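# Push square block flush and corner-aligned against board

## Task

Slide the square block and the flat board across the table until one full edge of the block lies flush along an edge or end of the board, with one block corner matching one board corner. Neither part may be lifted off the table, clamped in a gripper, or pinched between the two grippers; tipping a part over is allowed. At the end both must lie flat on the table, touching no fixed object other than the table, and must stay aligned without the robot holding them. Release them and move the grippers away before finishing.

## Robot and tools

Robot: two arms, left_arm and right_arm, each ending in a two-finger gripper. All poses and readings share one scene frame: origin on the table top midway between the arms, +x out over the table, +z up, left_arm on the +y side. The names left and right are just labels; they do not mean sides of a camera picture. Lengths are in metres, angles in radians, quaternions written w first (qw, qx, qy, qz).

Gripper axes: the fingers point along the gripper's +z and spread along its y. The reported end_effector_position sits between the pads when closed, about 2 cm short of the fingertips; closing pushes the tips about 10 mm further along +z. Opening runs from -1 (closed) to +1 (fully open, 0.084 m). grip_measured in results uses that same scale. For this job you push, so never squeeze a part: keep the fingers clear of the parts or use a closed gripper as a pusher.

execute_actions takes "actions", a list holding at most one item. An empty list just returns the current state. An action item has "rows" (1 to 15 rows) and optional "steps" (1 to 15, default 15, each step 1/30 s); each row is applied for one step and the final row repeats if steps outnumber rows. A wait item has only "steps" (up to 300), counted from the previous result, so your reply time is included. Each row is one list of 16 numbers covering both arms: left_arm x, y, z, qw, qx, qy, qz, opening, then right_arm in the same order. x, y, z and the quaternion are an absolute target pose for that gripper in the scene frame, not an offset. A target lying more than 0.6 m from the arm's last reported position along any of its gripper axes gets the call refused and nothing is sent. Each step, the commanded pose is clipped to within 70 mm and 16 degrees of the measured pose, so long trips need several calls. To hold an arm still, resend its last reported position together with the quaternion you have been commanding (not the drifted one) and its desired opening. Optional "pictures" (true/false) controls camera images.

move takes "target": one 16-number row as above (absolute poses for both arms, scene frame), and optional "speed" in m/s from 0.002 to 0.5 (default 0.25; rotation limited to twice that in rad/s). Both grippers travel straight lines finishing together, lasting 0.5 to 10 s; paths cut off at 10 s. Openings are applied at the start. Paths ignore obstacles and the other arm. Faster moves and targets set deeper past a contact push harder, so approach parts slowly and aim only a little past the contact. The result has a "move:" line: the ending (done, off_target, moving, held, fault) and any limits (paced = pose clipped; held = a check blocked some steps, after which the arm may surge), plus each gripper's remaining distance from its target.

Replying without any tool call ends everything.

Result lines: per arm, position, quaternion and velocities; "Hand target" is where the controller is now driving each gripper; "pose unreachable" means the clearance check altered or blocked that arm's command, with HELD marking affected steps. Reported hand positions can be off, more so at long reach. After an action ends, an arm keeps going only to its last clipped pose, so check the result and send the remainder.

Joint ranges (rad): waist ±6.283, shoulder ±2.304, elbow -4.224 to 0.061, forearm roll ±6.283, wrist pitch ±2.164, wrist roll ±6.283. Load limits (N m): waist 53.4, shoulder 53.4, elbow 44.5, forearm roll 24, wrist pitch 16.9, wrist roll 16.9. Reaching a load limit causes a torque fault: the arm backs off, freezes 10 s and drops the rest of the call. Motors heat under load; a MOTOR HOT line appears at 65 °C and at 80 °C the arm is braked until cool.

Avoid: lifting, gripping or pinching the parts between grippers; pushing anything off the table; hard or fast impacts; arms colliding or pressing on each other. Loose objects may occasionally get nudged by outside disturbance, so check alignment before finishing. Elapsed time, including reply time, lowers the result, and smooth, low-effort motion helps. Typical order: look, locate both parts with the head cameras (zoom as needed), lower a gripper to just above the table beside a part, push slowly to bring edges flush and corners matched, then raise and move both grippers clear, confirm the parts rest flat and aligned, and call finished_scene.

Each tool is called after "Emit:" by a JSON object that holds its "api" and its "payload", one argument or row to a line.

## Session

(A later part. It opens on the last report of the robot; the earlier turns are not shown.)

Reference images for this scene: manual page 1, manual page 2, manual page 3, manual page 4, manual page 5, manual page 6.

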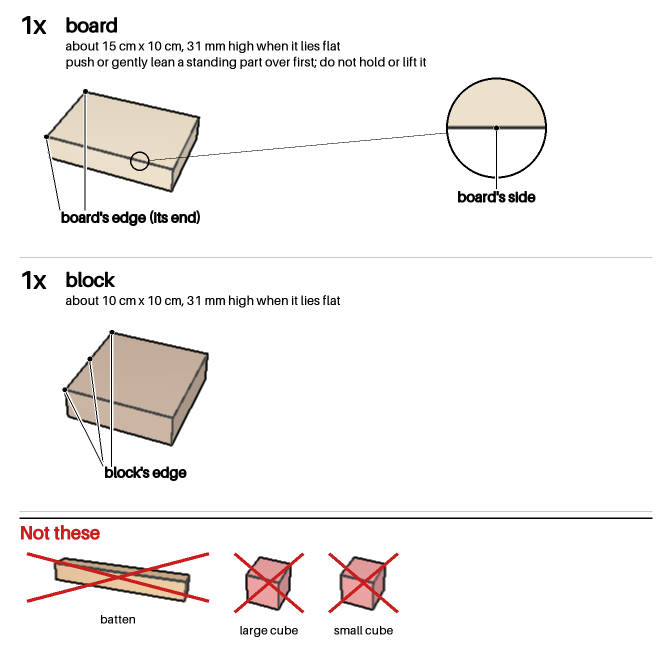

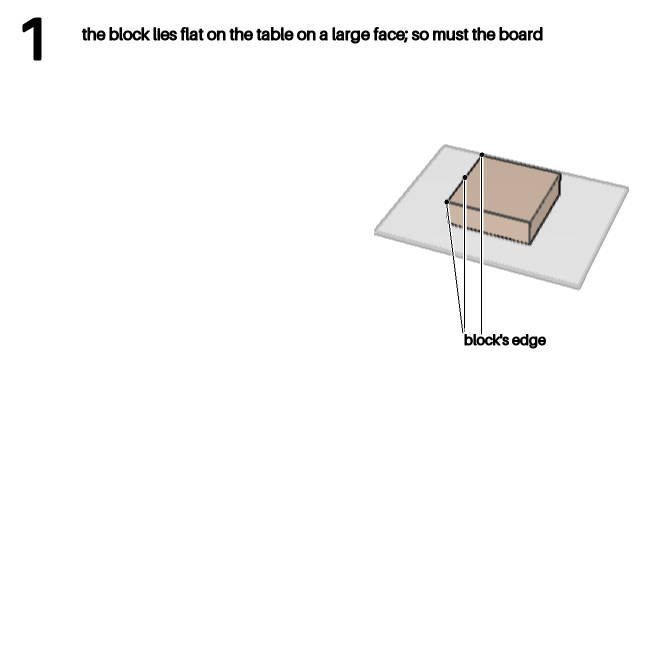

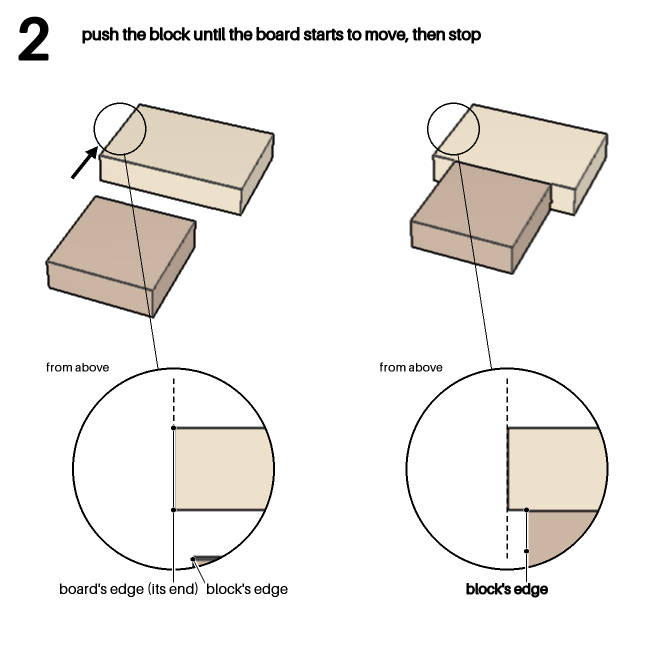

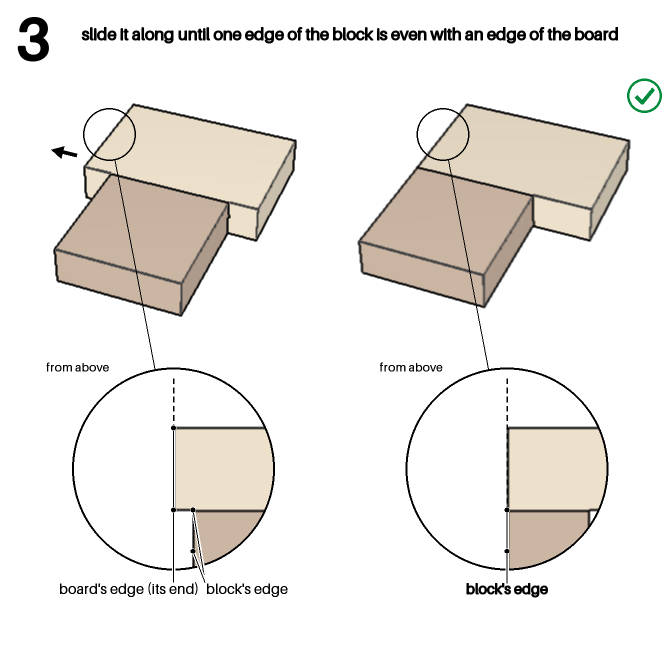

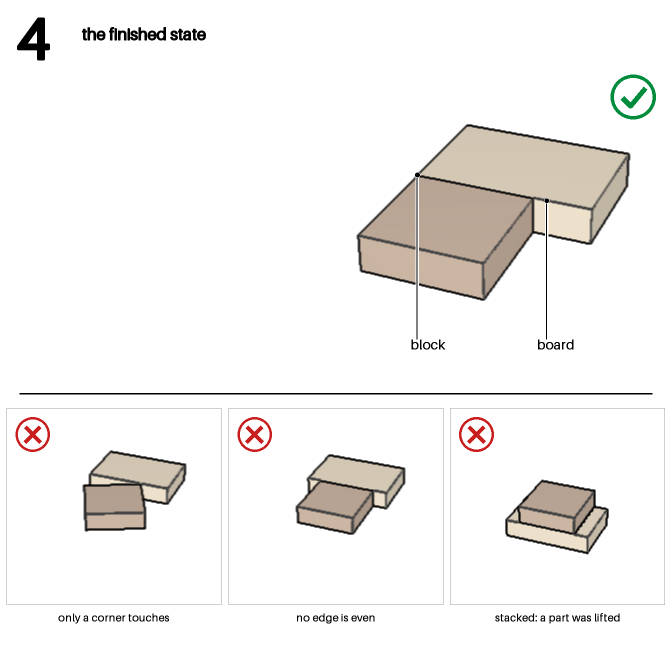

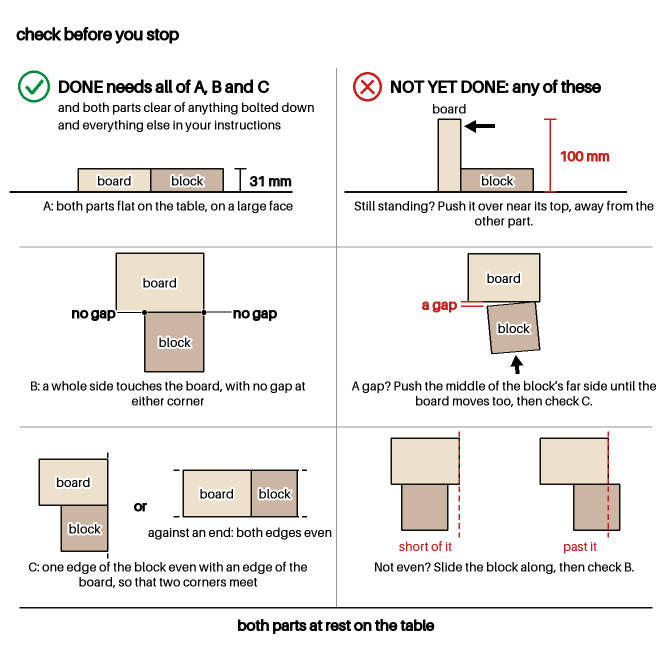

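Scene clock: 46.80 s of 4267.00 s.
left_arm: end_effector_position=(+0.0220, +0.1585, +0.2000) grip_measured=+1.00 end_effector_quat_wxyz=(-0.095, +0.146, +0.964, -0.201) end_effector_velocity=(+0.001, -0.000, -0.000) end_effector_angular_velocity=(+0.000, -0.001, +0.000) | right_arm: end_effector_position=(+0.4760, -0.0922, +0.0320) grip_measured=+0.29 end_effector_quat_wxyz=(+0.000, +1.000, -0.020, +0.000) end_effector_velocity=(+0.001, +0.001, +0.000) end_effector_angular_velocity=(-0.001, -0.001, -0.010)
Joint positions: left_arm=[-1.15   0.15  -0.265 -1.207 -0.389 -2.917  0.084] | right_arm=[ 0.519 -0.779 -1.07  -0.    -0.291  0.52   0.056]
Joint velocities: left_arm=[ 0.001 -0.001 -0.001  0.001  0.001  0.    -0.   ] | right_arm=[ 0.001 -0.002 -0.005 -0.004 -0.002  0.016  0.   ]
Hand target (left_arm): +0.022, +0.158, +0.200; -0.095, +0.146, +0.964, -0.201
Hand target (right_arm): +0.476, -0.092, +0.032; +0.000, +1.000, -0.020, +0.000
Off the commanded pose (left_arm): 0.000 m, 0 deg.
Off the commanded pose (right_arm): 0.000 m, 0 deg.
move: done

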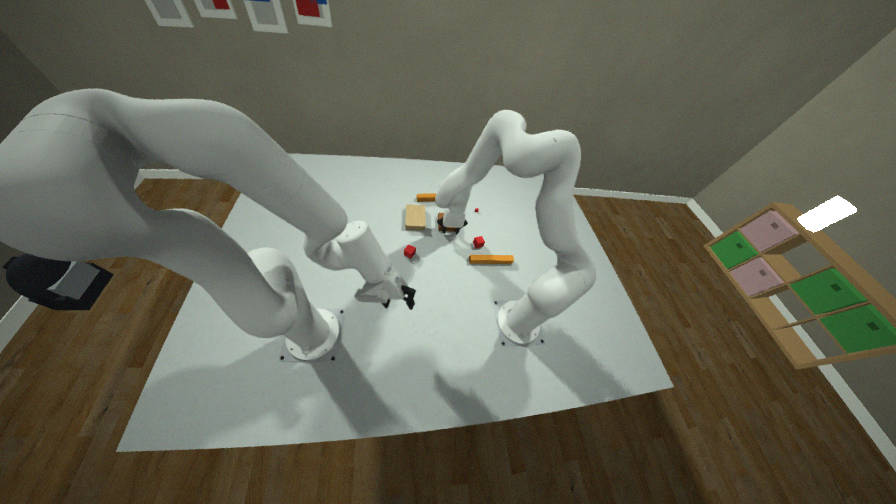

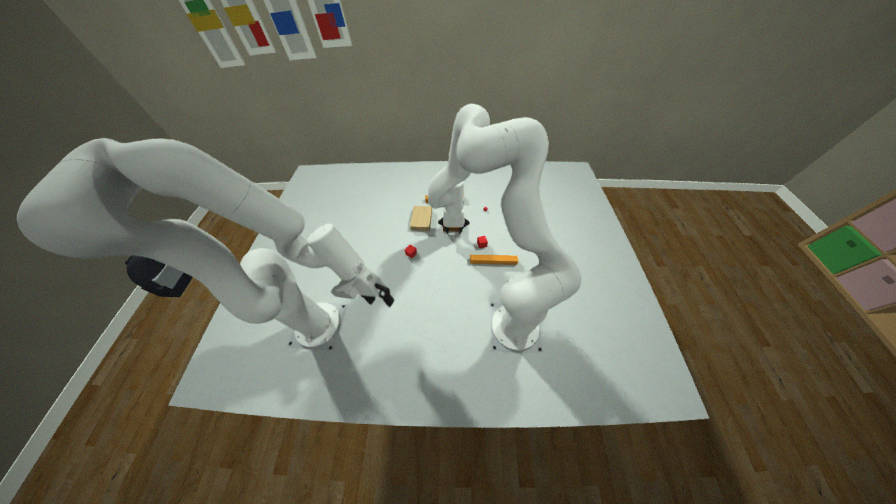

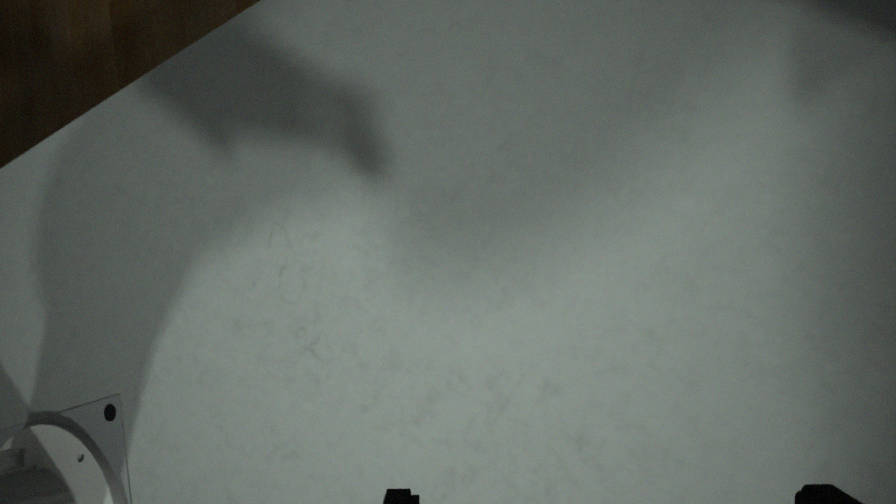

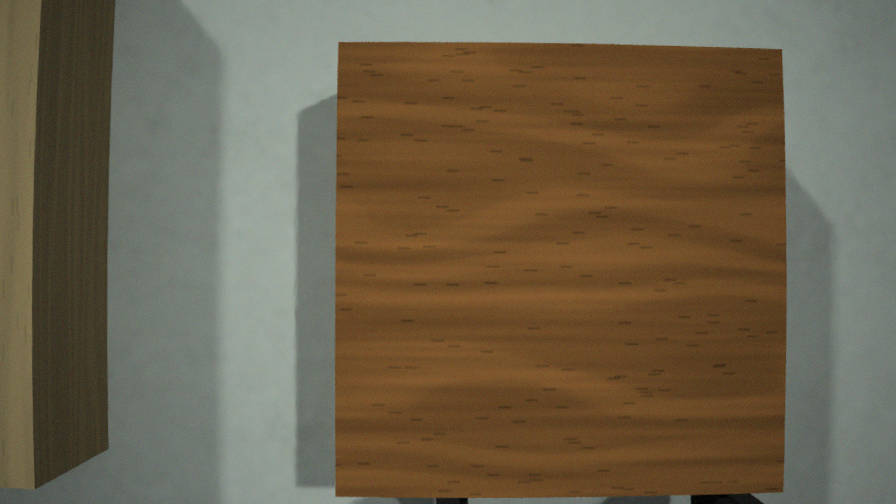

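Emit:
{"api": "move", "payload": {
  "target": [0.022,0.1585,0.2,-0.095,0.146,0.964,-0.201,1,0.46,-0.092,0.08,0,1,-0.02,0,0.3],
  "speed": 0.1
}}

Emit:
{"api": "move", "payload": {
  "target": [0.022,0.1585,0.2,-0.095,0.146,0.964,-0.201,1,0.5386,-0.173,0.08,0,0.7212,0.6928,0,0.3]
}}

Emit:
{"api": "move", "payload": {
  "target": [0.022,0.1585,0.2,-0.095,0.146,0.964,-0.201,1,0.5386,-0.173,0.032,0,0.7212,0.6928,0,0.3],
  "speed": 0.06
}}

Emit:
{"api": "move", "payload": {
  "target": [0.022,0.1585,0.2,-0.095,0.146,0.964,-0.201,1,0.5418,-0.093,0.032,0,0.7212,0.6928,0,0.3],
  "speed": 0.03
}}

Scene clock: 61.13 s of 4267.00 s.
left_arm: end_effector_position=(+0.0220, +0.1585, +0.2000) grip_measured=+1.00 end_effector_quat_wxyz=(-0.095, +0.146, +0.964, -0.201) end_effector_velocity=(-0.000, +0.000, -0.000) end_effector_angular_velocity=(+0.000, +0.000, +0.001) | right_arm: end_effector_position=(+0.4600, -0.0921, +0.0796) grip_measured=+0.29 end_effector_quat_wxyz=(+0.000, +1.000, -0.020, -0.000) end_effector_velocity=(-0.000, +0.000, +0.003) end_effector_angular_velocity=(+0.001, -0.002, +0.001)
Joint positions: left_arm=[-1.15   0.15  -0.265 -1.207 -0.389 -2.917  0.084] | right_arm=[ 0.533 -0.658 -1.01  -0.    -0.352  0.536  0.056]
Joint velocities: left_arm=[-0.001  0.     0.001 -0.001  0.     0.    -0.   ] | right_arm=[ 0.001  0.006  0.002 -0.    -0.003  0.     0.   ]
Hand target (left_arm): +0.022, +0.159, +0.200; -0.095, +0.146, +0.964, -0.201
Hand target (right_arm): +0.460, -0.092, +0.080; +0.000, +1.000, -0.020, +0.000
Off the commanded pose (left_arm): 0.000 m, 0 deg.
Off the commanded pose (right_arm): 0.000 m, 0 deg.
After step 90, 10.40 s passed at rest.
move: done

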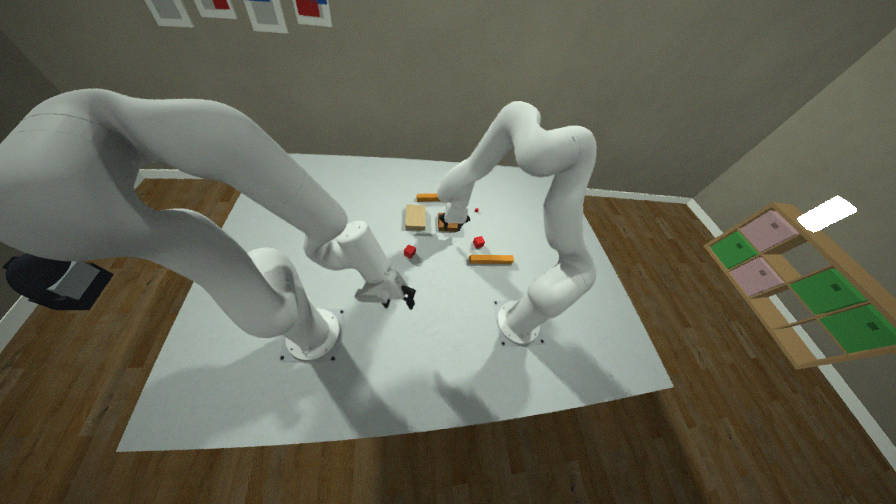

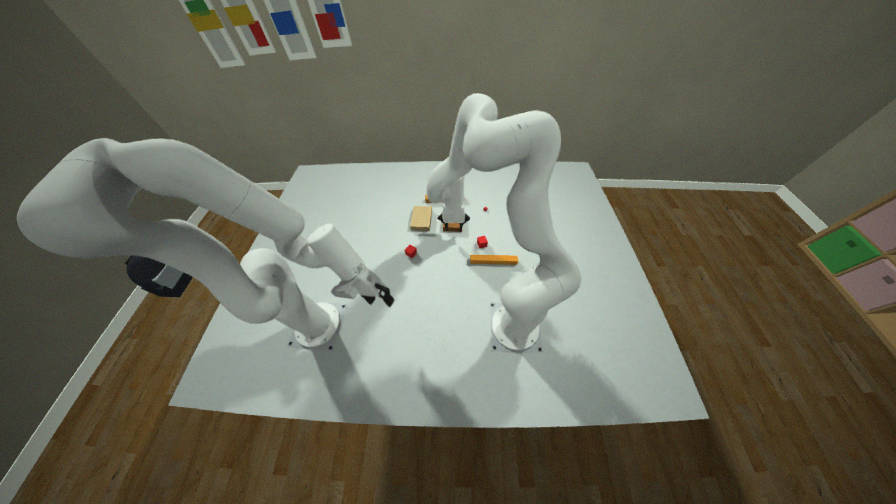

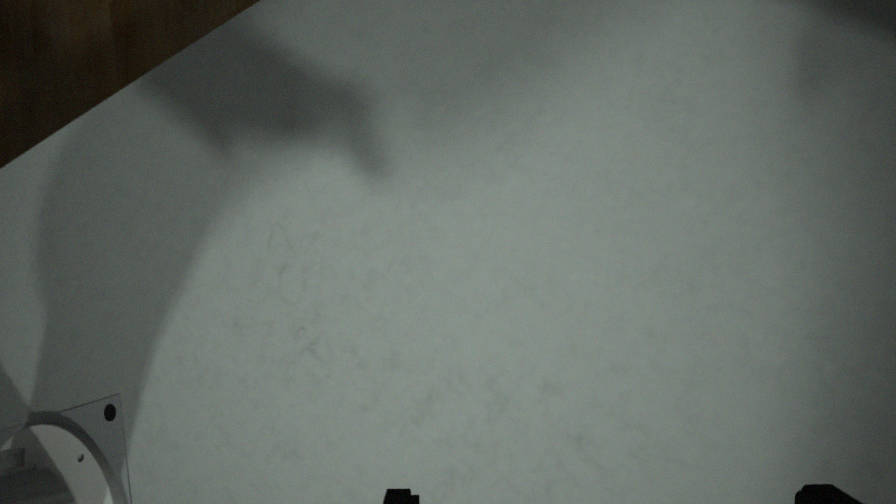

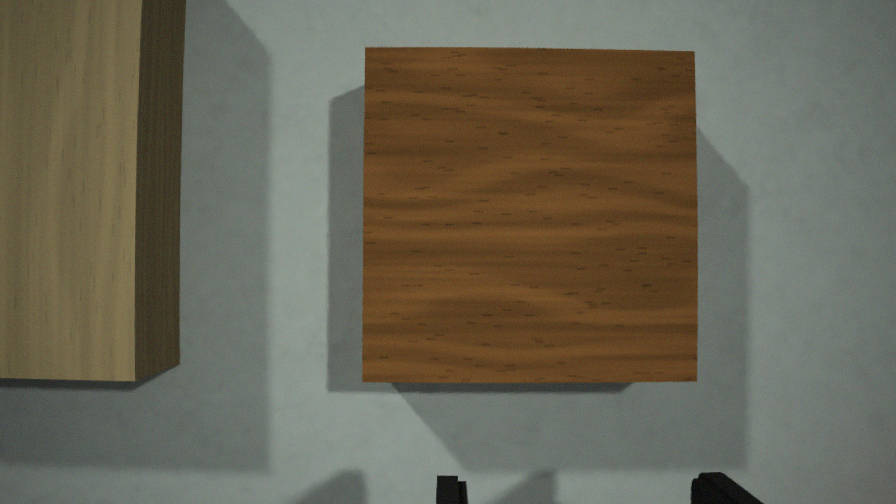

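Scene clock: 64.77 s of 4267.00 s.
left_arm: end_effector_position=(+0.0220, +0.1585, +0.2000) grip_measured=+1.00 end_effector_quat_wxyz=(-0.095, +0.146, +0.964, -0.201) end_effector_velocity=(+0.000, -0.001, +0.001) end_effector_angular_velocity=(-0.001, -0.000, -0.002) | right_arm: end_effector_position=(+0.5384, -0.1729, +0.0800) grip_measured=+0.29 end_effector_quat_wxyz=(-0.000, +0.722, +0.692, -0.000) end_effector_velocity=(+0.001, -0.000, +0.001) end_effector_angular_velocity=(+0.005, +0.001, +0.013)
Joint positions: left_arm=[-1.15   0.15  -0.265 -1.207 -0.389 -2.917  0.084] | right_arm=[ 0.341 -0.728 -1.138  0.    -0.411 -1.226  0.056]
Joint velocities: left_arm=[-0.    -0.    -0.002  0.001 -0.001  0.    -0.   ] | right_arm=[-0.002  0.    -0.002  0.012 -0.002 -0.026  0.   ]
Hand target (left_arm): +0.022, +0.158, +0.200; -0.095, +0.146, +0.964, -0.201
Hand target (right_arm): +0.538, -0.173, +0.080; -0.000, +0.721, +0.693, +0.000
Off the commanded pose (left_arm): 0.000 m, 0 deg.
Off the commanded pose (right_arm): 0.000 m, 0 deg.
move: done

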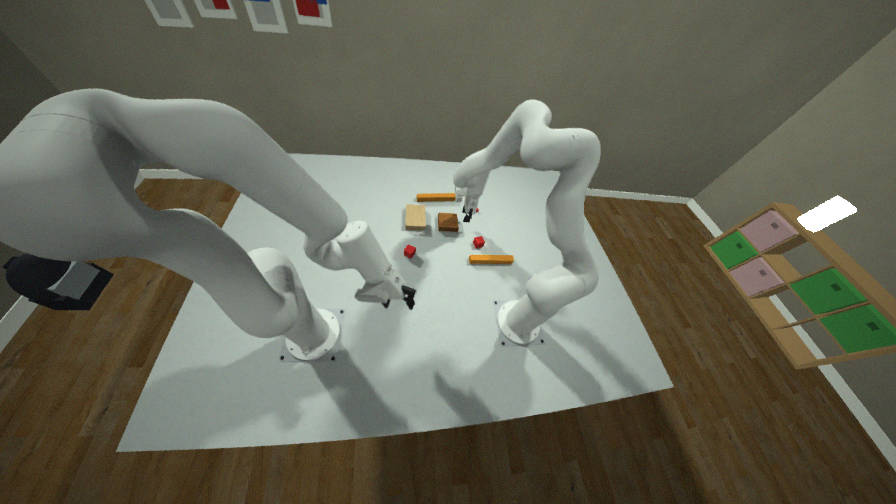

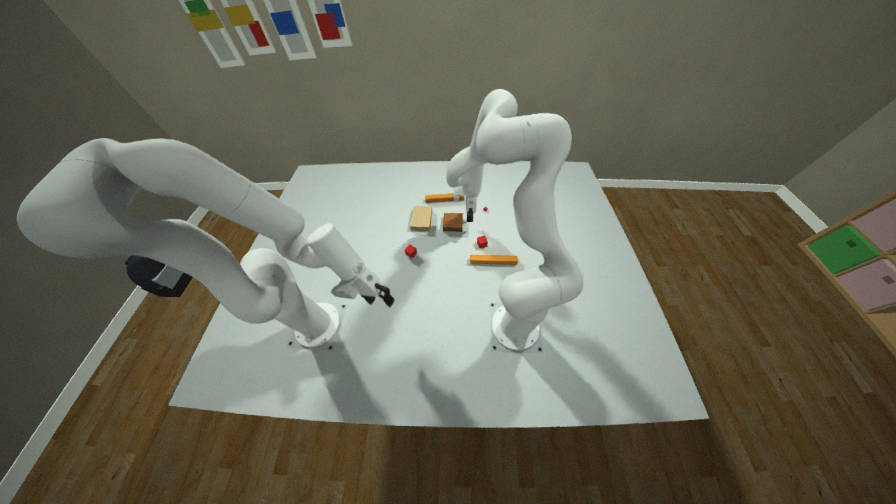

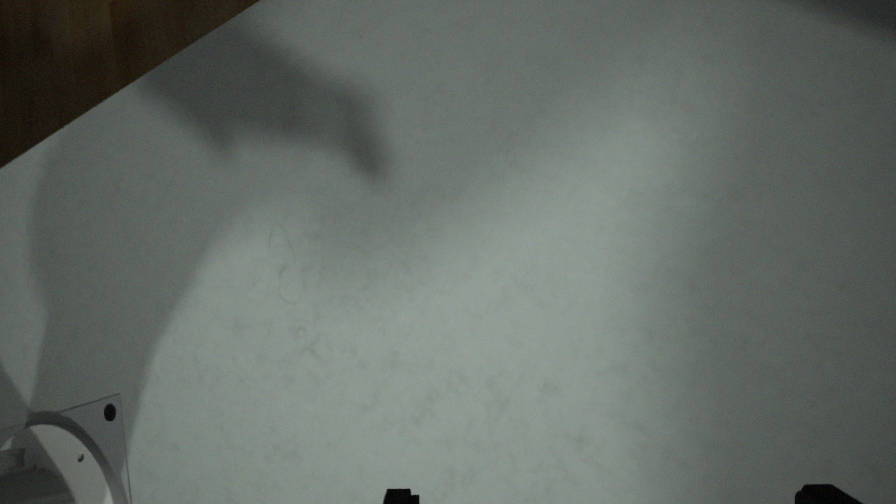

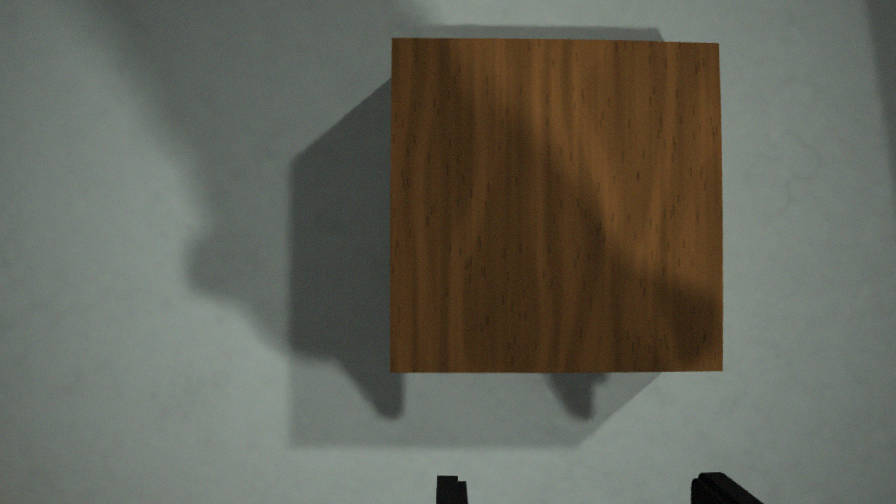

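Scene clock: 65.93 s of 4267.00 s.
left_arm: end_effector_position=(+0.0220, +0.1585, +0.2000) grip_measured=+1.00 end_effector_quat_wxyz=(-0.095, +0.146, +0.964, -0.201) end_effector_velocity=(+0.000, +0.000, -0.000) end_effector_angular_velocity=(+0.001, -0.001, -0.000) | right_arm: end_effector_position=(+0.5387, -0.1729, +0.0323) grip_measured=+0.29 end_effector_quat_wxyz=(-0.000, +0.721, +0.693, +0.000) end_effector_velocity=(+0.000, +0.001, -0.002) end_effector_angular_velocity=(+0.000, -0.001, +0.001)
Joint positions: left_arm=[-1.15   0.15  -0.265 -1.207 -0.389 -2.917  0.084] | right_arm=[ 0.341 -0.821 -1.156  0.    -0.335 -1.228  0.056]
Joint velocities: left_arm=[ 0.    -0.     0.     0.001  0.001  0.     0.   ] | right_arm=[ 0.001 -0.004 -0.001  0.001  0.003 -0.001  0.   ]
Hand target (left_arm): +0.022, +0.158, +0.200; -0.095, +0.146, +0.964, -0.201
Hand target (right_arm): +0.539, -0.173, +0.032; -0.000, +0.721, +0.693, +0.000
Off the commanded pose (left_arm): 0.000 m, 0 deg.
Off the commanded pose (right_arm): 0.000 m, 0 deg.
move: done

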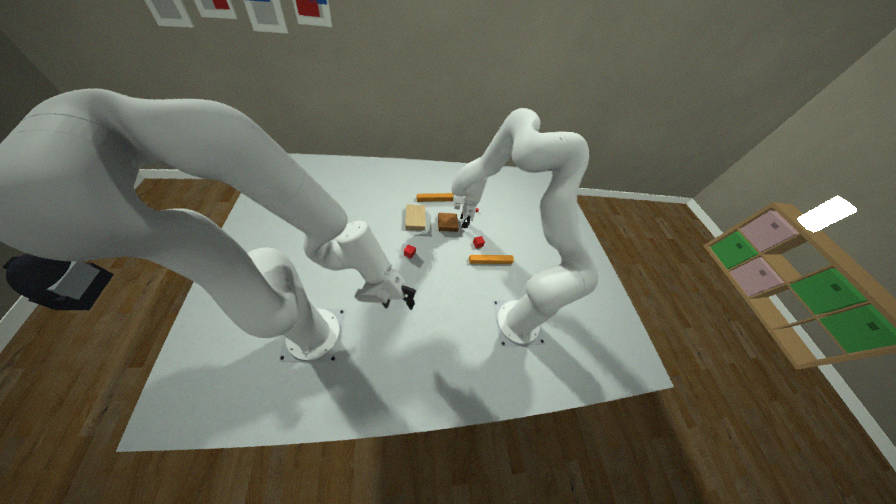

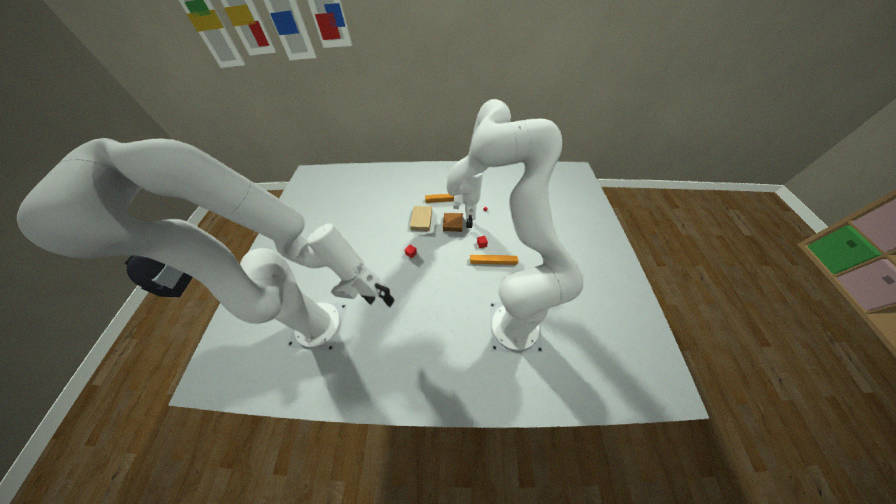

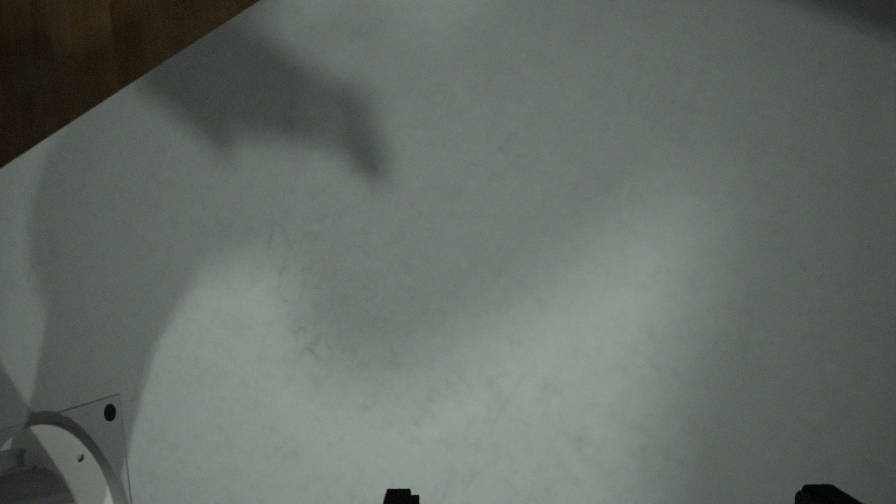

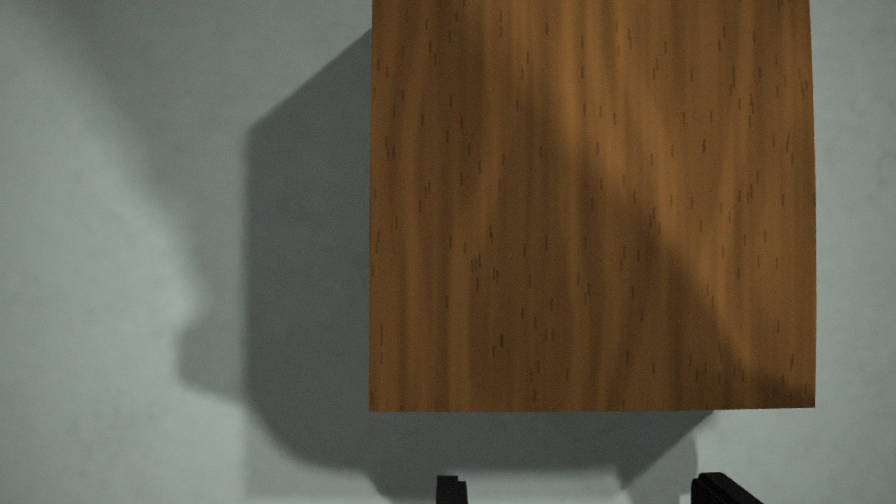

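Scene clock: 68.90 s of 4267.00 s.
left_arm: end_effector_position=(+0.0220, +0.1585, +0.2000) grip_measured=+1.00 end_effector_quat_wxyz=(-0.095, +0.146, +0.964, -0.201) end_effector_velocity=(+0.000, +0.001, -0.001) end_effector_angular_velocity=(+0.001, -0.001, -0.000) | right_arm: end_effector_position=(+0.5420, -0.0934, +0.0320) grip_measured=+0.29 end_effector_quat_wxyz=(+0.000, +0.721, +0.693, -0.000) end_effector_velocity=(-0.000, +0.002, -0.000) end_effector_angular_velocity=(-0.001, +0.002, -0.001)
Joint positions: left_arm=[-1.15   0.15  -0.265 -1.207 -0.389 -2.917  0.084] | right_arm=[ 0.467 -0.874 -1.261 -0.001 -0.387 -1.101  0.056]
Joint velocities: left_arm=[ 0.001  0.002  0.003  0.001  0.001  0.001 -0.   ] | right_arm=[ 0.003 -0.002 -0.003 -0.001 -0.003  0.005 -0.   ]
Hand target (left_arm): +0.022, +0.158, +0.200; -0.095, +0.146, +0.964, -0.201
Hand target (right_arm): +0.542, -0.093, +0.032; +0.000, +0.721, +0.693, -0.000
Off the commanded pose (left_arm): 0.000 m, 0 deg.
Off the commanded pose (right_arm): 0.000 m, 0 deg.
move: done

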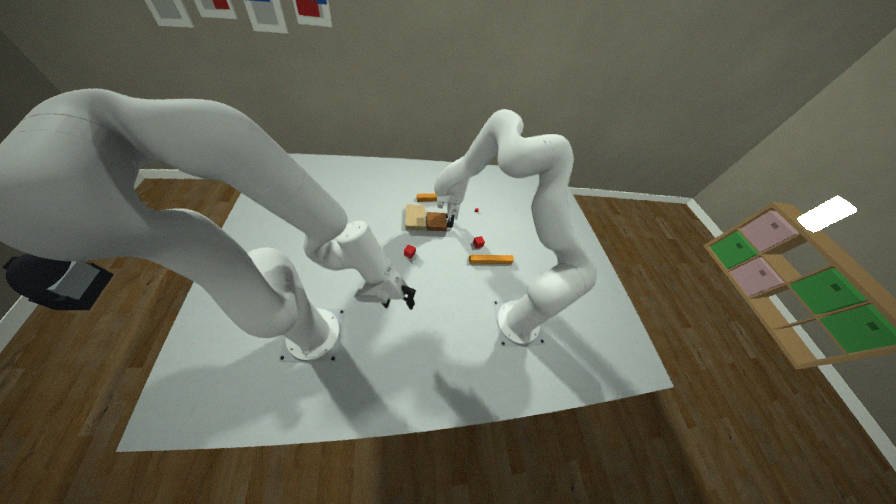

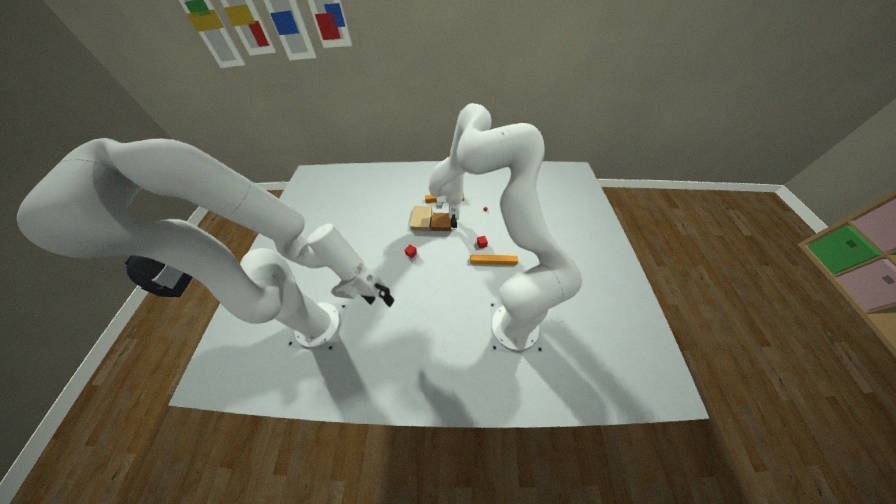

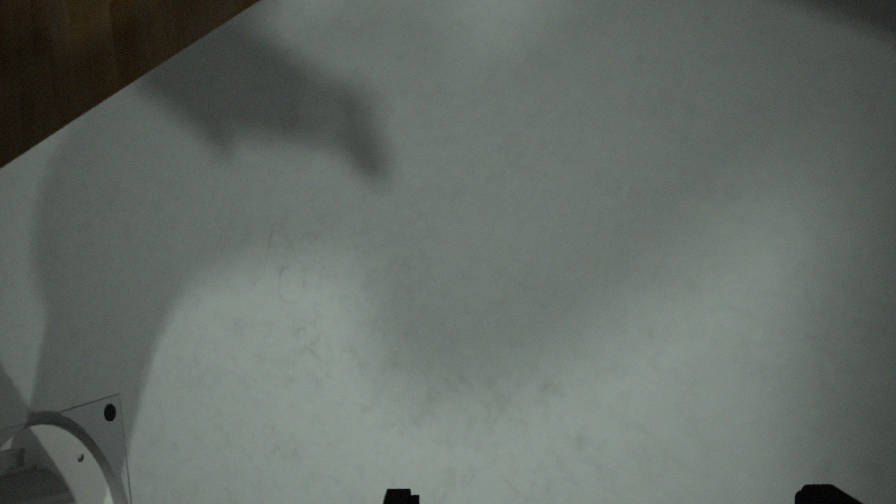

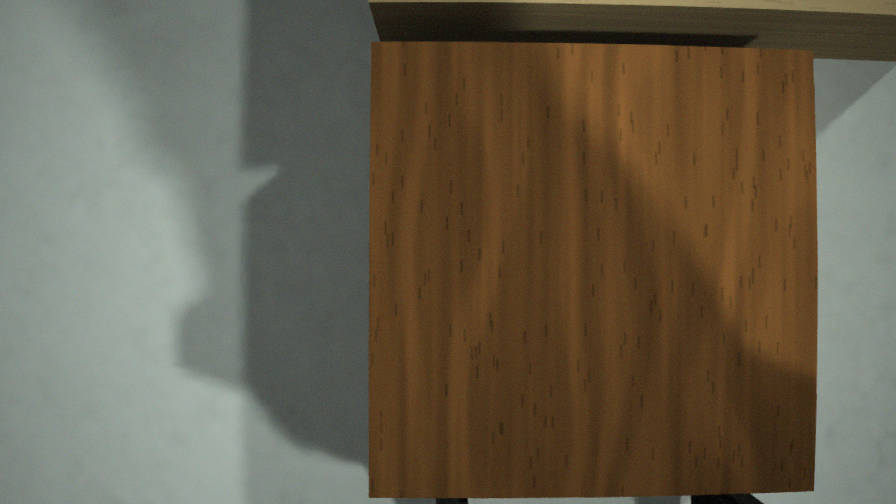

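Emit:
{"api": "move", "payload": {
  "target": [0.022,0.1585,0.2,-0.095,0.146,0.964,-0.201,1,0.5412,-0.08,0.032,0,0.7212,0.6928,0,0.3],
  "speed": 0.015
}}

Emit:
{"api": "move", "payload": {
  "target": [0.022,0.1585,0.2,-0.095,0.146,0.964,-0.201,1,0.5412,-0.102,0.14,0,0.7212,0.6928,0,0.3],
  "speed": 0.1
}}

Scene clock: 87.00 s of 4267.00 s.
left_arm: end_effector_position=(+0.0220, +0.1585, +0.2000) grip_measured=+1.00 end_effector_quat_wxyz=(-0.095, +0.146, +0.964, -0.201) end_effector_velocity=(+0.000, +0.000, +0.001) end_effector_angular_velocity=(-0.002, -0.001, -0.000) | right_arm: end_effector_position=(+0.5412, -0.0802, +0.0320) grip_measured=+0.29 end_effector_quat_wxyz=(+0.000, +0.721, +0.693, -0.000) end_effector_velocity=(-0.001, +0.002, -0.001) end_effector_angular_velocity=(-0.001, +0.000, +0.002)
Joint positions: left_arm=[-1.15   0.15  -0.265 -1.207 -0.389 -2.917  0.084] | right_arm=[ 0.487 -0.882 -1.278 -0.    -0.396 -1.082  0.056]
Joint velocities: left_arm=[ 0.     0.003  0.001  0.001 -0.    -0.     0.   ] | right_arm=[ 0.004 -0.002 -0.002 -0.001 -0.001  0.003  0.   ]
Hand target (left_arm): +0.022, +0.158, +0.200; -0.095, +0.146, +0.964, -0.201
Hand target (right_arm): +0.541, -0.080, +0.032; +0.000, +0.721, +0.693, -0.000
Off the commanded pose (left_arm): 0.000 m, 0 deg.
Off the commanded pose (right_arm): 0.000 m, 0 deg.
After step 90, 14.00 s passed at rest.
move: done

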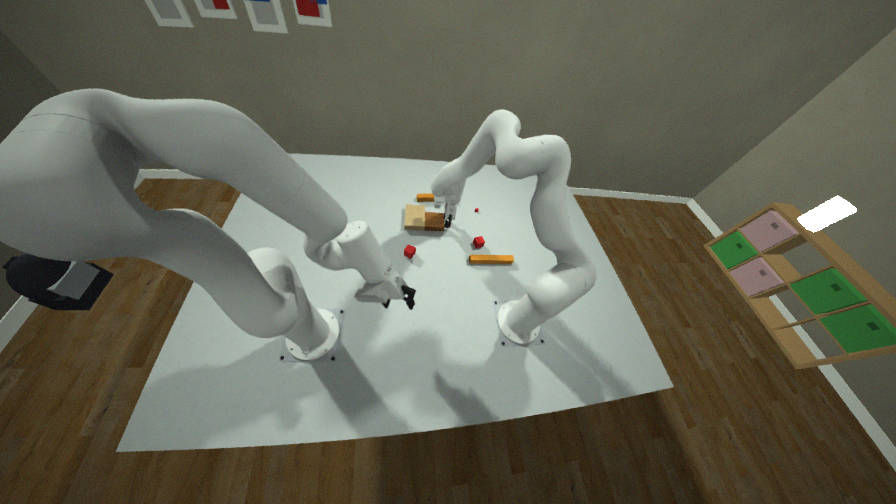

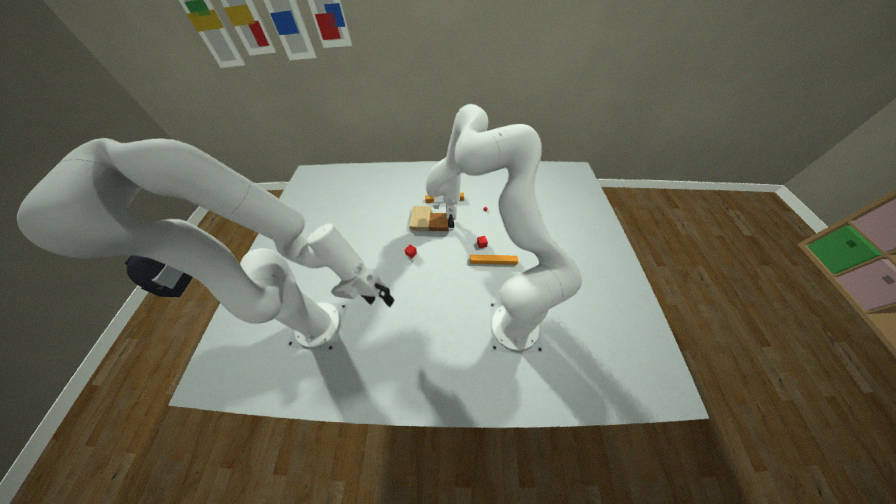

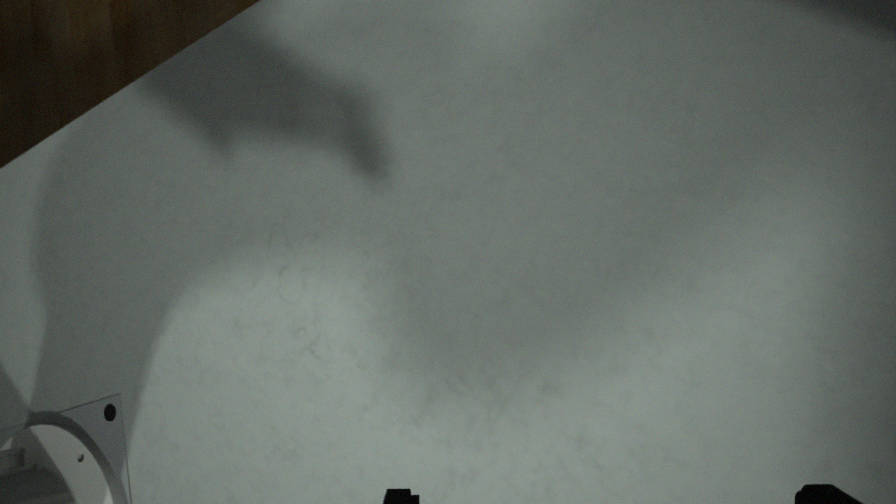

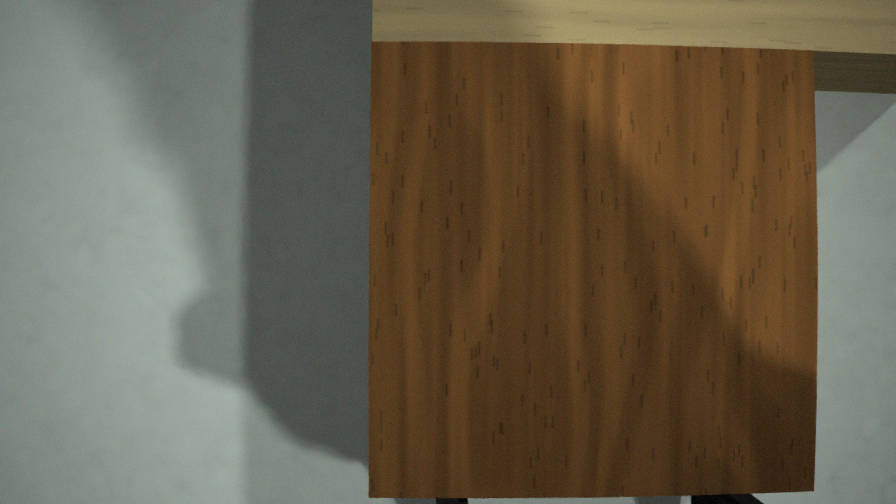

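Scene clock: 88.53 s of 4267.00 s.
left_arm: end_effector_position=(+0.0220, +0.1585, +0.2000) grip_measured=+1.00 end_effector_quat_wxyz=(-0.095, +0.146, +0.964, -0.201) end_effector_velocity=(-0.000, +0.000, -0.000) end_effector_angular_velocity=(+0.001, +0.001, +0.001) | right_arm: end_effector_position=(+0.5411, -0.1020, +0.1396) grip_measured=+0.29 end_effector_quat_wxyz=(+0.000, +0.721, +0.693, -0.000) end_effector_velocity=(+0.001, -0.001, +0.003) end_effector_angular_velocity=(+0.000, -0.001, -0.002)
Joint positions: left_arm=[-1.15   0.15  -0.265 -1.207 -0.389 -2.917  0.084] | right_arm=[ 0.454 -0.675 -1.226 -0.    -0.551 -1.114  0.056]
Joint velocities: left_arm=[-0.    -0.001 -0.    -0.001 -0.    -0.    -0.   ] | right_arm=[-0.002  0.005 -0.    -0.    -0.004  0.    -0.   ]
Hand target (left_arm): +0.022, +0.158, +0.200; -0.095, +0.146, +0.964, -0.201
Hand target (right_arm): +0.541, -0.102, +0.140; +0.000, +0.721, +0.693, -0.000
Off the commanded pose (left_arm): 0.000 m, 0 deg.
Off the commanded pose (right_arm): 0.000 m, 0 deg.
move: done

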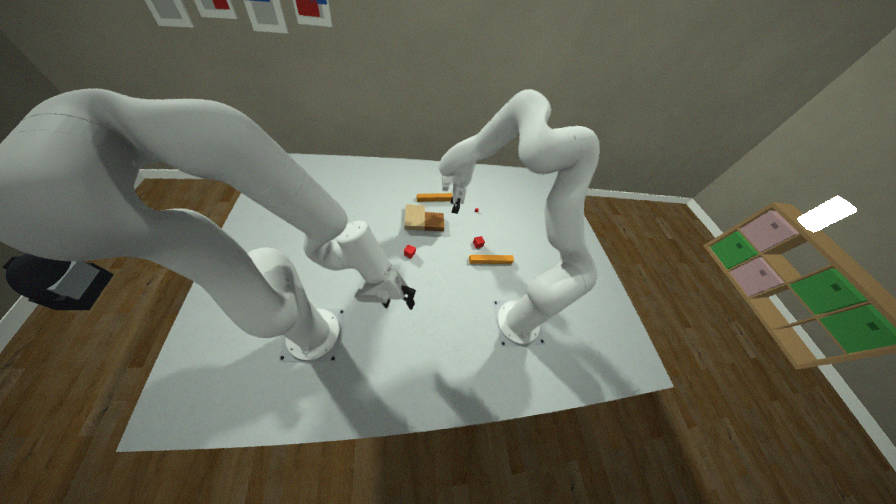

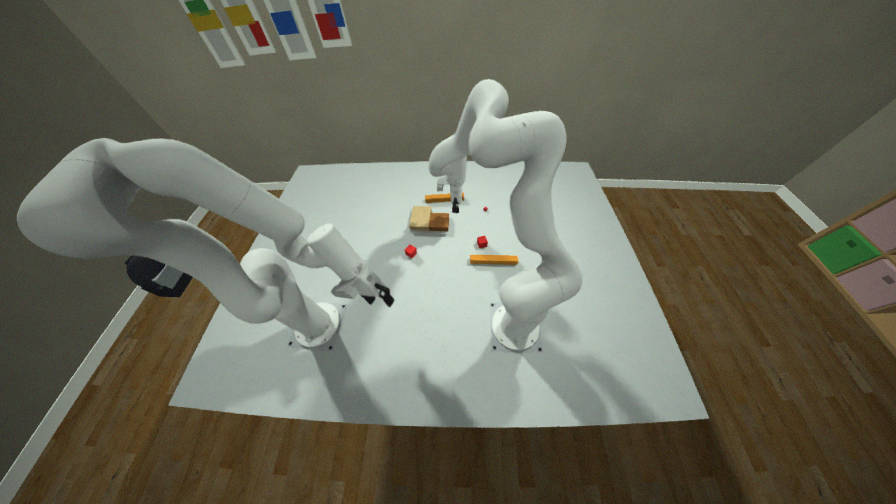

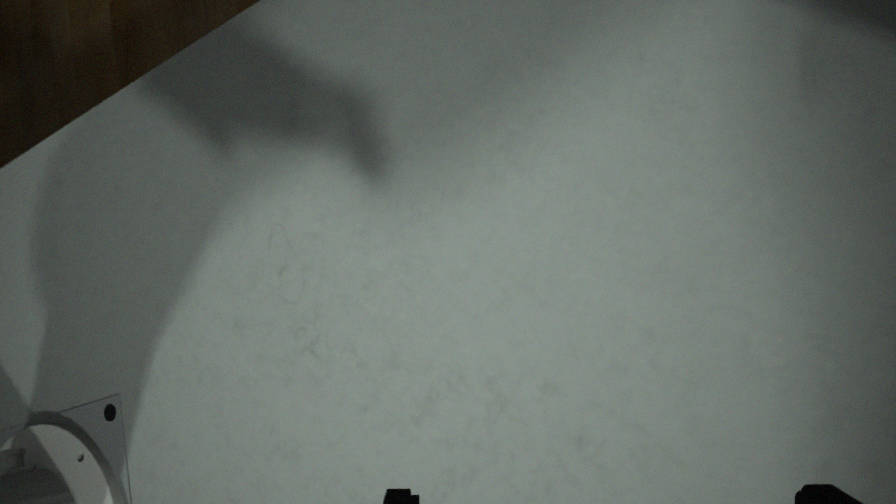

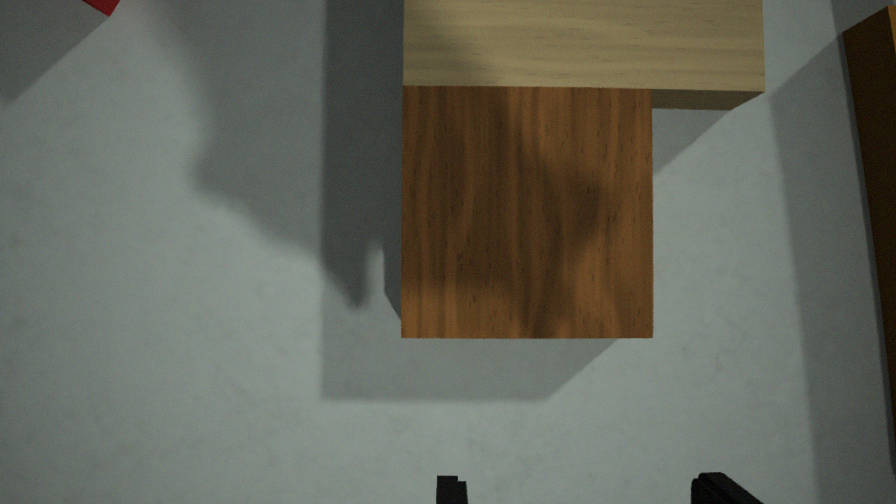

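Emit:
{"api": "finished_scene", "payload": {
  "scene": 2
}}

The scene is finished: the task was done.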